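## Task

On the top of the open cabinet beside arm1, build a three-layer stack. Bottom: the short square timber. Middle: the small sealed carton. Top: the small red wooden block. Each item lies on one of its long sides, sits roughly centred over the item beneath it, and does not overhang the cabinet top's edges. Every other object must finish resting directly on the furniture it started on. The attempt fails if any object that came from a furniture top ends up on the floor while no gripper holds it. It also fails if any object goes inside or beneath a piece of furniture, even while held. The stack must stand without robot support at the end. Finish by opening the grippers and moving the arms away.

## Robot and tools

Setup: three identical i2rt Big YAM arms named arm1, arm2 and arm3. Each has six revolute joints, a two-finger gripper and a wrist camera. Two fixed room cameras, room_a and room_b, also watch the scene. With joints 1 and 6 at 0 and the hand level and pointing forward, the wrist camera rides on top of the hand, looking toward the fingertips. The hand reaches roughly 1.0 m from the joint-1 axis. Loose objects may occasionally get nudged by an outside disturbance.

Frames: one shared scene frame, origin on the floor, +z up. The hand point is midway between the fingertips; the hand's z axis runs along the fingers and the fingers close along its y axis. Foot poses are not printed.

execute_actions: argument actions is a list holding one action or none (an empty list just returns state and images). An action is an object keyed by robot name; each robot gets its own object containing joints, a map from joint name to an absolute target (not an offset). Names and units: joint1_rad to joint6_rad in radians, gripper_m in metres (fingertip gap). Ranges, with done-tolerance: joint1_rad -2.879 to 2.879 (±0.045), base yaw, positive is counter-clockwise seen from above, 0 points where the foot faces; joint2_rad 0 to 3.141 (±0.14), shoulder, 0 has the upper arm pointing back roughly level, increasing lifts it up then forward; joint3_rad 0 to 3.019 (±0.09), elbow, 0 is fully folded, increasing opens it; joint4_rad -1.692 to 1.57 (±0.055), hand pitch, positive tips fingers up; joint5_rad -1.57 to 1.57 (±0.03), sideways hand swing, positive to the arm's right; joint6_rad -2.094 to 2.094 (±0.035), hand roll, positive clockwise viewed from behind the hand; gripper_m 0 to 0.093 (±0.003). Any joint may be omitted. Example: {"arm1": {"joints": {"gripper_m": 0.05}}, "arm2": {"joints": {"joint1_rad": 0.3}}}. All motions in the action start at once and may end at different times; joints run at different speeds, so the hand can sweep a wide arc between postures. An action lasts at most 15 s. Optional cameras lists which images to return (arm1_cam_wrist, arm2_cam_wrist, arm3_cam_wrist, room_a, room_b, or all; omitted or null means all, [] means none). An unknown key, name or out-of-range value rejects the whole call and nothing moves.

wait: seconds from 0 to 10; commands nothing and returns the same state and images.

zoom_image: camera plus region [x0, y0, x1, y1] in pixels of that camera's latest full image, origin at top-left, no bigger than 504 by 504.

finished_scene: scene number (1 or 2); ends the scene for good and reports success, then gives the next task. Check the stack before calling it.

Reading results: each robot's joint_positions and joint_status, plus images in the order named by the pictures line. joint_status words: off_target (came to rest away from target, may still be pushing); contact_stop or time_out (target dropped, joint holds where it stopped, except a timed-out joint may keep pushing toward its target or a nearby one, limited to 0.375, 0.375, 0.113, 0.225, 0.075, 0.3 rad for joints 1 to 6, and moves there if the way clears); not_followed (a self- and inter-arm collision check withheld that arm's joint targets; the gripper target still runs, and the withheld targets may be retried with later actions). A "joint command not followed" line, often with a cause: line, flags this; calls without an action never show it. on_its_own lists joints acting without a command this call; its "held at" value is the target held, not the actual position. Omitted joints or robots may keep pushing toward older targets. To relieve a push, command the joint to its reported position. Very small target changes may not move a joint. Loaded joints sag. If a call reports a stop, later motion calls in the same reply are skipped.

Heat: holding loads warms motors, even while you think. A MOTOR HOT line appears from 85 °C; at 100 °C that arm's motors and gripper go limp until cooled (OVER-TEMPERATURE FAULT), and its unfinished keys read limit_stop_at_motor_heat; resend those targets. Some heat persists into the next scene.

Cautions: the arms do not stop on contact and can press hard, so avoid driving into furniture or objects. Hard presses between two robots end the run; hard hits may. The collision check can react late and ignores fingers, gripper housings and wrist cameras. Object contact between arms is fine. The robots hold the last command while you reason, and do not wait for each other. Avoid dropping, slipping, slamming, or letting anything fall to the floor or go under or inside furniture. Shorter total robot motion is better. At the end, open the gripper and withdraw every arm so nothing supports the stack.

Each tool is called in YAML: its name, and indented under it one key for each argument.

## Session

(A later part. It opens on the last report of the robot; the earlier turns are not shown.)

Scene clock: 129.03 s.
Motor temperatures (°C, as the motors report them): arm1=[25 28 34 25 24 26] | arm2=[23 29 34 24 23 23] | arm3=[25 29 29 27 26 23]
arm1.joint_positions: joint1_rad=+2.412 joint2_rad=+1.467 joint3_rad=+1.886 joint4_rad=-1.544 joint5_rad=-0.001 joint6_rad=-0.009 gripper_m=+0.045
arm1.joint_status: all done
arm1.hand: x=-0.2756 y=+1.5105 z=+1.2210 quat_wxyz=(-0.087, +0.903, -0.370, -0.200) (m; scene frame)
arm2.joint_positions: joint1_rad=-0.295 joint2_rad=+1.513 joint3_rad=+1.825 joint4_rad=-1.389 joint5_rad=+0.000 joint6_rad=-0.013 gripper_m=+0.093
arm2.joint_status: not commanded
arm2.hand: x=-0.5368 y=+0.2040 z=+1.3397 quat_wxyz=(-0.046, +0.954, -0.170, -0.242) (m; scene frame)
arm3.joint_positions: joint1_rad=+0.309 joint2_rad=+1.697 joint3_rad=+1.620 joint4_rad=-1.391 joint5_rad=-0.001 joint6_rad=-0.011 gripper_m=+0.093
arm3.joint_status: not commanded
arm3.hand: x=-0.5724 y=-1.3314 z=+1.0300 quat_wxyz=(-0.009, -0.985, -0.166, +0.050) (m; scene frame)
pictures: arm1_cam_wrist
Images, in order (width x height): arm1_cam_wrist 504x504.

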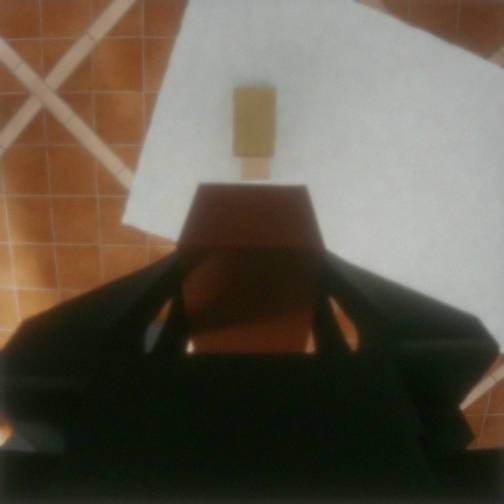

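execute_actions:
  actions: []

Scene clock: 129.97 s.
Motor temperatures (°C, as the motors report them): arm1=[25 28 34 25 24 26] | arm2=[23 29 34 24 23 23] | arm3=[25 29 29 27 26 23]
arm1.joint_positions: joint1_rad=+2.412 joint2_rad=+1.467 joint3_rad=+1.886 joint4_rad=-1.544 joint5_rad=-0.001 joint6_rad=-0.009 gripper_m=+0.045
arm1.joint_status: all done
arm1.hand: x=-0.2756 y=+1.5105 z=+1.2210 quat_wxyz=(-0.087, +0.903, -0.370, -0.200) (m; scene frame)
arm2.joint_positions: joint1_rad=-0.295 joint2_rad=+1.513 joint3_rad=+1.825 joint4_rad=-1.389 joint5_rad=+0.000 joint6_rad=-0.013 gripper_m=+0.093
arm2.joint_status: not commanded
arm2.hand: x=-0.5368 y=+0.2040 z=+1.3397 quat_wxyz=(-0.046, +0.954, -0.170, -0.242) (m; scene frame)
arm3.joint_positions: joint1_rad=+0.309 joint2_rad=+1.697 joint3_rad=+1.620 joint4_rad=-1.391 joint5_rad=-0.001 joint6_rad=-0.011 gripper_m=+0.093
arm3.joint_status: not commanded
arm3.hand: x=-0.5724 y=-1.3314 z=+1.0300 quat_wxyz=(-0.009, -0.985, -0.166, +0.050) (m; scene frame)
pictures: arm1_cam_wrist, arm2_cam_wrist, arm3_cam_wrist, room_a, room_b
Images, in order (width x height): arm1_cam_wrist 504x504, arm2_cam_wrist 504x504, arm3_cam_wrist 504x504, room_a 504x504, room_b 504x504.

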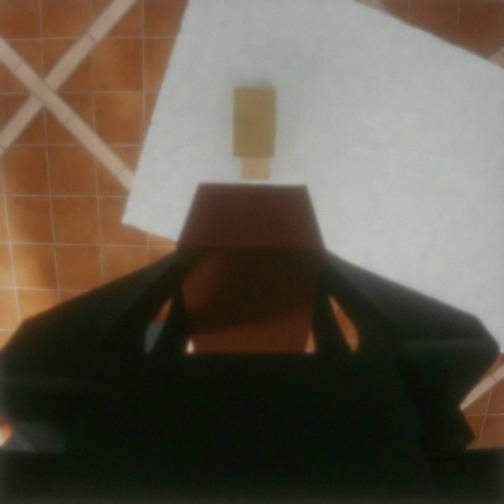

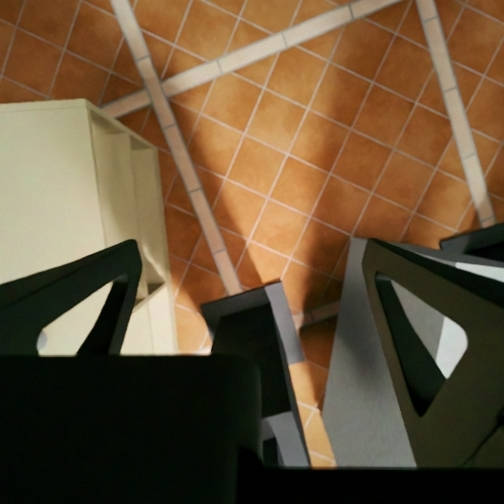

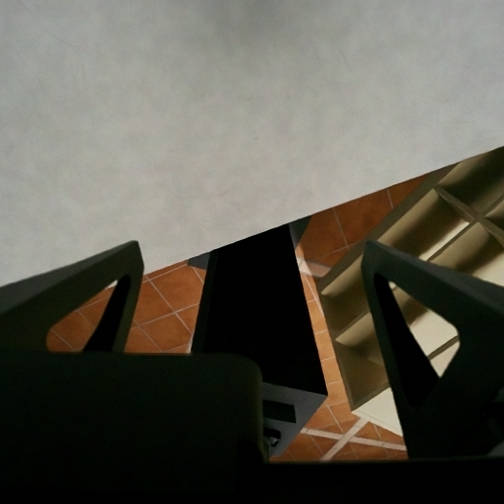

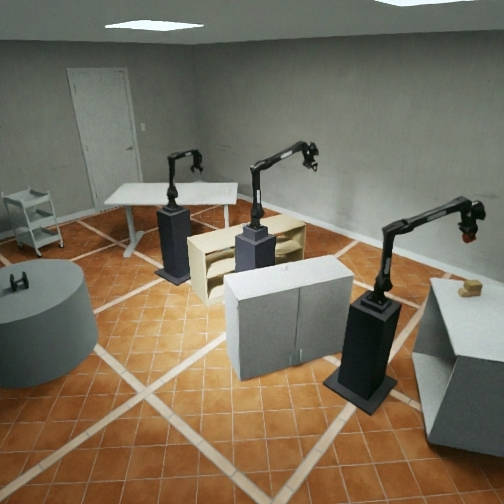

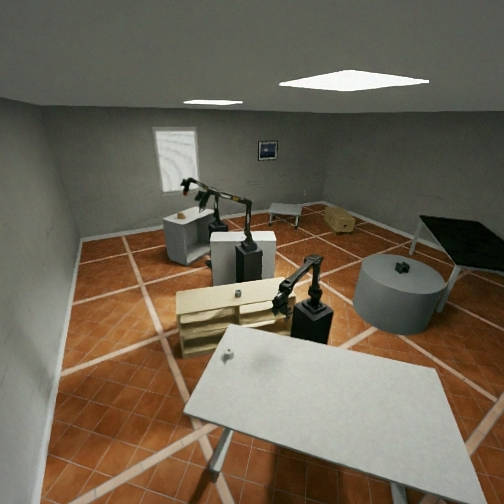

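execute_actions:
  actions:
    - {"arm1":{"joints":{"joint1_rad":2.409,"joint2_rad":2.03,"joint3_rad":2.035,"joint4_rad":-1.56}}}
  cameras: ["arm1_cam_wrist","room_a"]

Scene clock: 132.10 s.
Motor temperatures (°C, as the motors report them): arm1=[25 28 34 25 24 26] | arm2=[23 29 34 24 23 23] | arm3=[25 29 29 27 26 23]
arm1.joint_positions: joint1_rad=+2.412 joint2_rad=+2.057 joint3_rad=+2.009 joint4_rad=-1.560 joint5_rad=+0.000 joint6_rad=-0.007 gripper_m=+0.044
arm1.joint_status: all done
arm1.hand: x=-0.3621 y=+1.5998 z=+0.9419 quat_wxyz=(+0.006, +0.924, -0.381, +0.021) (m; scene frame)
arm2.joint_positions: joint1_rad=-0.295 joint2_rad=+1.513 joint3_rad=+1.825 joint4_rad=-1.389 joint5_rad=+0.000 joint6_rad=-0.013 gripper_m=+0.093
arm2.joint_status: not commanded
arm2.hand: x=-0.5368 y=+0.2040 z=+1.3397 quat_wxyz=(-0.046, +0.954, -0.170, -0.242) (m; scene frame)
arm3.joint_positions: joint1_rad=+0.309 joint2_rad=+1.697 joint3_rad=+1.620 joint4_rad=-1.391 joint5_rad=-0.001 joint6_rad=-0.011 gripper_m=+0.093
arm3.joint_status: not commanded
arm3.hand: x=-0.5724 y=-1.3314 z=+1.0300 quat_wxyz=(-0.009, -0.985, -0.166, +0.050) (m; scene frame)
pictures: arm1_cam_wrist, room_a
Images, in order (width x height): arm1_cam_wrist 504x504, room_a 504x504.

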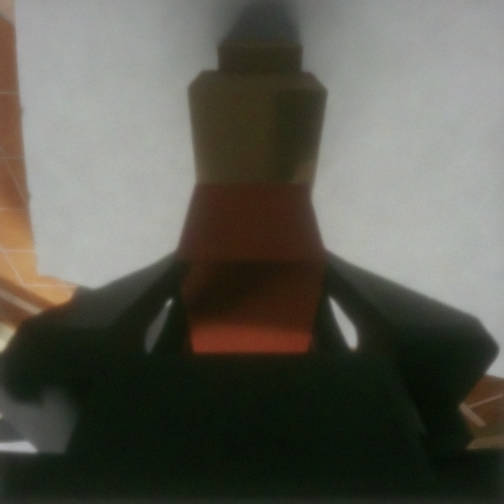

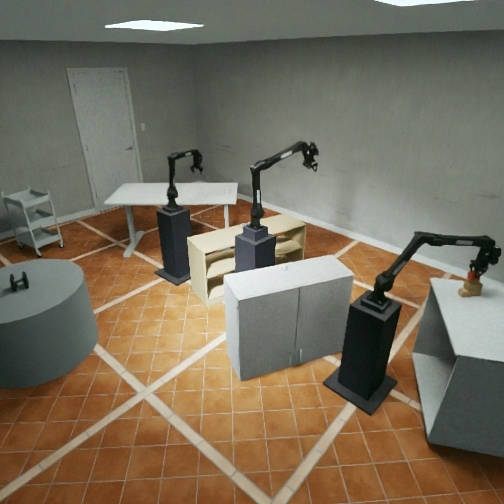

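execute_actions:
  actions:
    - {"arm1":{"joints":{"joint3_rad":1.955,"joint4_rad":-1.465}}}
  cameras: ["arm1_cam_wrist","room_a"]

Scene clock: 133.63 s.
Motor temperatures (°C, as the motors report them): arm1=[25 28 34 25 24 26] | arm2=[23 29 34 24 23 23] | arm3=[25 29 29 27 26 23]
arm1.joint_positions: joint1_rad=+2.412 joint2_rad=+2.054 joint3_rad=+1.951 joint4_rad=-1.475 joint5_rad=+0.000 joint6_rad=-0.007 gripper_m=+0.044
arm1.joint_status: all done
arm1.hand: x=-0.3654 y=+1.6034 z=+0.9216 quat_wxyz=(+0.000, +0.925, -0.381, +0.007) (m; scene frame)
arm2.joint_positions: joint1_rad=-0.295 joint2_rad=+1.513 joint3_rad=+1.825 joint4_rad=-1.389 joint5_rad=+0.000 joint6_rad=-0.013 gripper_m=+0.093
arm2.joint_status: not commanded
arm2.hand: x=-0.5368 y=+0.2040 z=+1.3397 quat_wxyz=(-0.046, +0.954, -0.170, -0.242) (m; scene frame)
arm3.joint_positions: joint1_rad=+0.309 joint2_rad=+1.697 joint3_rad=+1.620 joint4_rad=-1.391 joint5_rad=-0.001 joint6_rad=-0.011 gripper_m=+0.093
arm3.joint_status: not commanded
arm3.hand: x=-0.5724 y=-1.3314 z=+1.0300 quat_wxyz=(-0.009, -0.985, -0.166, +0.050) (m; scene frame)
pictures: arm1_cam_wrist, room_a
Images, in order (width x height): arm1_cam_wrist 504x504, room_a 504x504.

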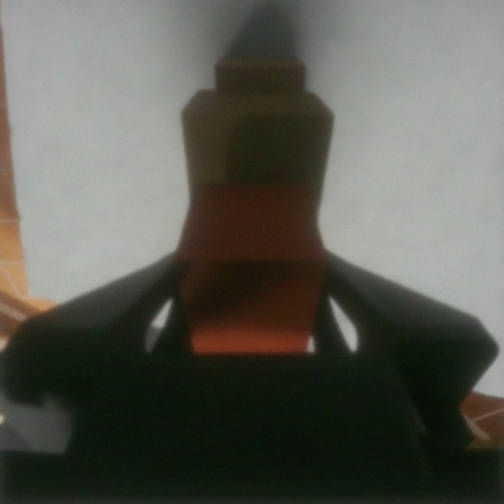

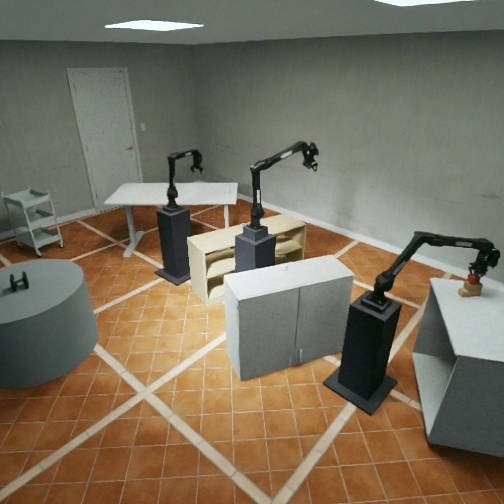

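execute_actions:
  actions:
    - {"arm1":{"joints":{"joint2_rad":2.055,"joint4_rad":-1.445}}}
  cameras: ["arm1_cam_wrist","room_a"]

Scene clock: 134.40 s.
Motor temperatures (°C, as the motors report them): arm1=[25 29 34 25 24 26] | arm2=[23 29 34 24 23 23] | arm3=[25 29 29 27 26 23]
arm1.joint_positions: joint1_rad=+2.412 joint2_rad=+2.054 joint3_rad=+1.951 joint4_rad=-1.455 joint5_rad=+0.000 joint6_rad=-0.007 gripper_m=+0.044
arm1.joint_status: all done
arm1.hand: x=-0.3689 y=+1.6068 z=+0.9215 quat_wxyz=(-0.004, +0.925, -0.381, -0.002) (m; scene frame)
arm2.joint_positions: joint1_rad=-0.295 joint2_rad=+1.513 joint3_rad=+1.825 joint4_rad=-1.389 joint5_rad=+0.000 joint6_rad=-0.013 gripper_m=+0.093
arm2.joint_status: not commanded
arm2.hand: x=-0.5368 y=+0.2040 z=+1.3397 quat_wxyz=(-0.046, +0.954, -0.170, -0.242) (m; scene frame)
arm3.joint_positions: joint1_rad=+0.309 joint2_rad=+1.697 joint3_rad=+1.620 joint4_rad=-1.391 joint5_rad=-0.001 joint6_rad=-0.011 gripper_m=+0.093
arm3.joint_status: not commanded
arm3.hand: x=-0.5724 y=-1.3314 z=+1.0300 quat_wxyz=(-0.009, -0.985, -0.166, +0.050) (m; scene frame)
pictures: arm1_cam_wrist, room_a
Images, in order (width x height): arm1_cam_wrist 504x504, room_a 504x504.

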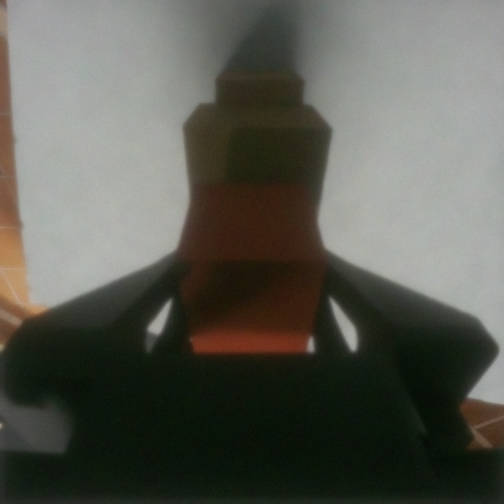

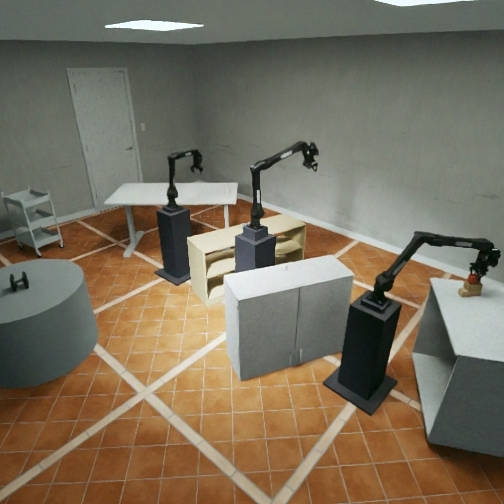

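r = 0.639 now. Lower with q3.

execute_actions:
  actions:
    - {"arm1":{"joints":{"joint3_rad":1.928,"joint4_rad":-1.42}}}
  cameras: ["arm1_cam_wrist","room_a"]

Scene clock: 135.23 s.
Motor temperatures (°C, as the motors report them): arm1=[25 29 34 25 24 26] | arm2=[23 29 34 24 23 23] | arm3=[25 29 29 27 26 23]
arm1.joint_positions: joint1_rad=+2.412 joint2_rad=+2.054 joint3_rad=+1.936 joint4_rad=-1.430 joint5_rad=+0.000 joint6_rad=-0.007 gripper_m=+0.044
arm1.joint_status: all done
arm1.hand: x=-0.3702 y=+1.6082 z=+0.9158 quat_wxyz=(-0.006, +0.925, -0.381, -0.007) (m; scene frame)
arm2.joint_positions: joint1_rad=-0.295 joint2_rad=+1.513 joint3_rad=+1.825 joint4_rad=-1.389 joint5_rad=+0.000 joint6_rad=-0.013 gripper_m=+0.093
arm2.joint_status: not commanded
arm2.hand: x=-0.5368 y=+0.2040 z=+1.3397 quat_wxyz=(-0.046, +0.954, -0.170, -0.242) (m; scene frame)
arm3.joint_positions: joint1_rad=+0.309 joint2_rad=+1.697 joint3_rad=+1.620 joint4_rad=-1.391 joint5_rad=-0.001 joint6_rad=-0.011 gripper_m=+0.093
arm3.joint_status: not commanded
arm3.hand: x=-0.5724 y=-1.3314 z=+1.0300 quat_wxyz=(-0.009, -0.985, -0.166, +0.050) (m; scene frame)
pictures: arm1_cam_wrist, room_a
Images, in order (width x height): arm1_cam_wrist 504x504, room_a 504x504.

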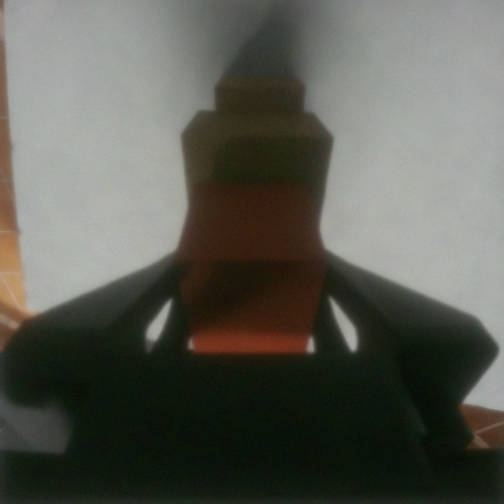

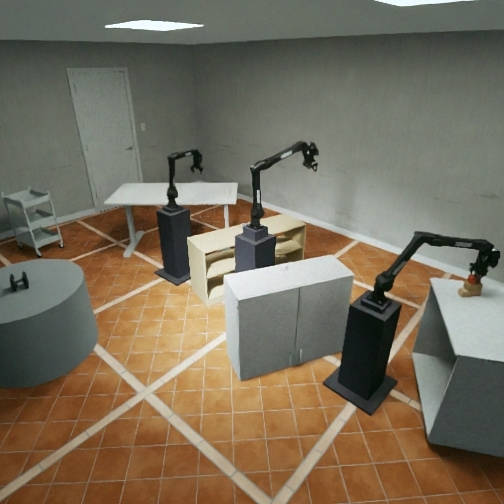

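execute_actions:
  actions:
    - {"arm1":{"joints":{"joint3_rad":1.912}}}
  cameras: ["arm1_cam_wrist"]

Scene clock: 136.80 s.
Motor temperatures (°C, as the motors report them): arm1=[25 29 34 25 24 26] | arm2=[23 29 34 24 23 23] | arm3=[25 29 29 27 26 23]
arm1.joint_positions: joint1_rad=+2.412 joint2_rad=+2.054 joint3_rad=+1.934 joint4_rad=-1.429 joint5_rad=+0.000 joint6_rad=-0.007 gripper_m=+0.044
arm1.joint_status: all done
arm1.hand: x=-0.3699 y=+1.6079 z=+0.9151 quat_wxyz=(-0.005, +0.925, -0.381, -0.006) (m; scene frame)
arm2.joint_positions: joint1_rad=-0.295 joint2_rad=+1.513 joint3_rad=+1.825 joint4_rad=-1.389 joint5_rad=+0.000 joint6_rad=-0.013 gripper_m=+0.093
arm2.joint_status: not commanded
arm2.hand: x=-0.5368 y=+0.2040 z=+1.3397 quat_wxyz=(-0.046, +0.954, -0.170, -0.242) (m; scene frame)
arm3.joint_positions: joint1_rad=+0.309 joint2_rad=+1.697 joint3_rad=+1.620 joint4_rad=-1.391 joint5_rad=-0.001 joint6_rad=-0.011 gripper_m=+0.093
arm3.joint_status: not commanded
arm3.hand: x=-0.5724 y=-1.3314 z=+1.0300 quat_wxyz=(-0.009, -0.985, -0.166, +0.050) (m; scene frame)
pictures: arm1_cam_wrist
Images, in order (width x height): arm1_cam_wrist 504x504.

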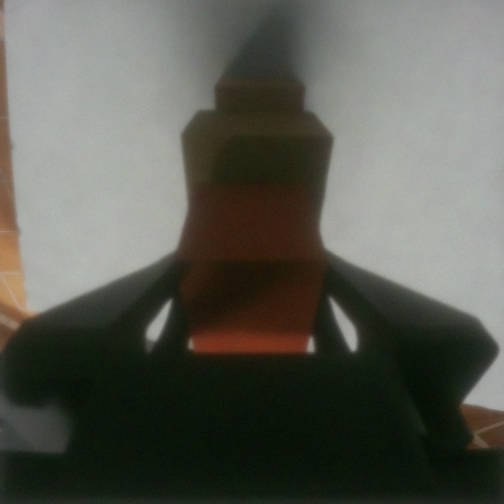

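Contact. Release.

execute_actions:
  actions:
    - {"arm1":{"joints":{"joint3_rad":1.934,"gripper_m":0.093}}}
  cameras: ["arm1_cam_wrist"]

execute_actions:
  actions:
    - {"arm1":{"joints":{"joint2_rad":1.5,"joint3_rad":1.934}}}
  cameras: ["arm1_cam_wrist","room_a","room_b"]

Scene clock: 137.73 s.
Motor temperatures (°C, as the motors report them): arm1=[25 29 34 25 24 26] | arm2=[23 29 34 24 23 23] | arm3=[25 29 30 27 26 23]
arm1.joint_positions: joint1_rad=+2.412 joint2_rad=+2.054 joint3_rad=+1.933 joint4_rad=-1.429 joint5_rad=+0.000 joint6_rad=-0.007 gripper_m=+0.093
arm1.joint_status: all done
arm1.hand: x=-0.3697 y=+1.6078 z=+0.9146 quat_wxyz=(-0.005, +0.925, -0.381, -0.006) (m; scene frame)
arm2.joint_positions: joint1_rad=-0.295 joint2_rad=+1.513 joint3_rad=+1.825 joint4_rad=-1.389 joint5_rad=+0.000 joint6_rad=-0.013 gripper_m=+0.093
arm2.joint_status: not commanded
arm2.hand: x=-0.5368 y=+0.2040 z=+1.3397 quat_wxyz=(-0.046, +0.954, -0.170, -0.242) (m; scene frame)
arm3.joint_positions: joint1_rad=+0.309 joint2_rad=+1.697 joint3_rad=+1.620 joint4_rad=-1.391 joint5_rad=-0.001 joint6_rad=-0.011 gripper_m=+0.093
arm3.joint_status: not commanded
arm3.hand: x=-0.5724 y=-1.3314 z=+1.0300 quat_wxyz=(-0.009, -0.985, -0.166, +0.050) (m; scene frame)
pictures: arm1_cam_wrist
Images, in order (width x height): arm1_cam_wrist 504x504.

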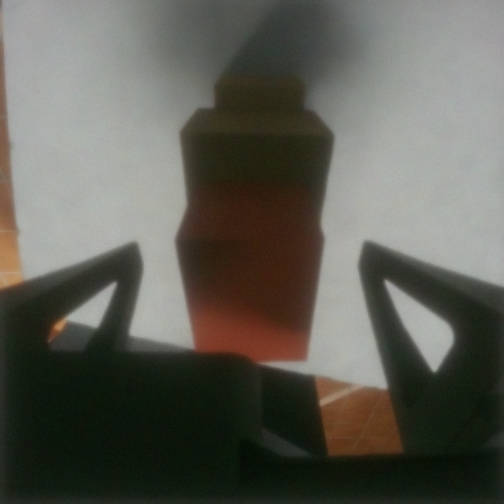

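Scene clock: 139.53 s.
Motor temperatures (°C, as the motors report them): arm1=[25 29 34 25 24 26] | arm2=[23 29 34 24 23 23] | arm3=[25 29 30 27 26 23]
arm1.joint_positions: joint1_rad=+2.412 joint2_rad=+1.513 joint3_rad=+1.928 joint4_rad=-1.427 joint5_rad=+0.000 joint6_rad=-0.007 gripper_m=+0.093
arm1.joint_status: all done
arm1.hand: x=-0.3058 y=+1.5409 z=+1.2310 quat_wxyz=(-0.108, +0.890, -0.366, -0.251) (m; scene frame)
arm2.joint_positions: joint1_rad=-0.295 joint2_rad=+1.513 joint3_rad=+1.825 joint4_rad=-1.389 joint5_rad=+0.000 joint6_rad=-0.013 gripper_m=+0.093
arm2.joint_status: not commanded
arm2.hand: x=-0.5368 y=+0.2040 z=+1.3397 quat_wxyz=(-0.046, +0.954, -0.170, -0.242) (m; scene frame)
arm3.joint_positions: joint1_rad=+0.309 joint2_rad=+1.697 joint3_rad=+1.620 joint4_rad=-1.391 joint5_rad=-0.001 joint6_rad=-0.011 gripper_m=+0.093
arm3.joint_status: not commanded
arm3.hand: x=-0.5724 y=-1.3314 z=+1.0300 quat_wxyz=(-0.009, -0.985, -0.166, +0.050) (m; scene frame)
pictures: arm1_cam_wrist, room_a, room_b
Images, in order (width x height): arm1_cam_wrist 504x504, room_a 504x504, room_b 504x504.

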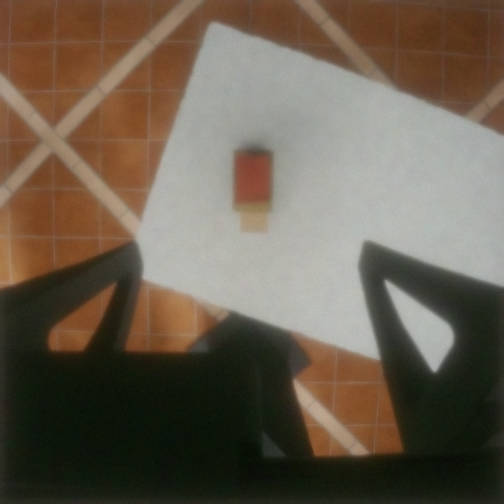

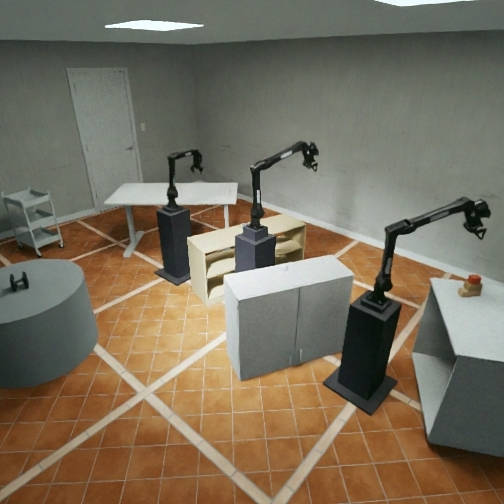

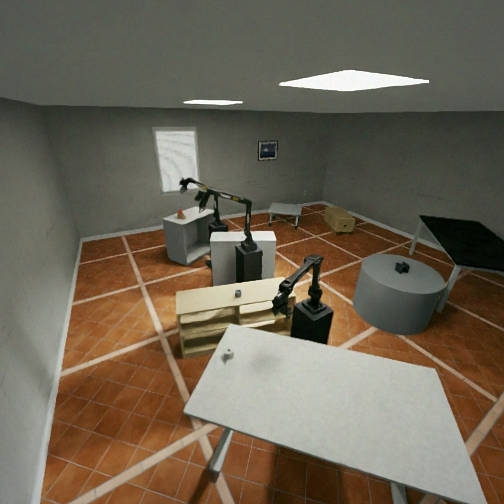

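finished_scene:
  scene: 1

The scene is finished: the task was done.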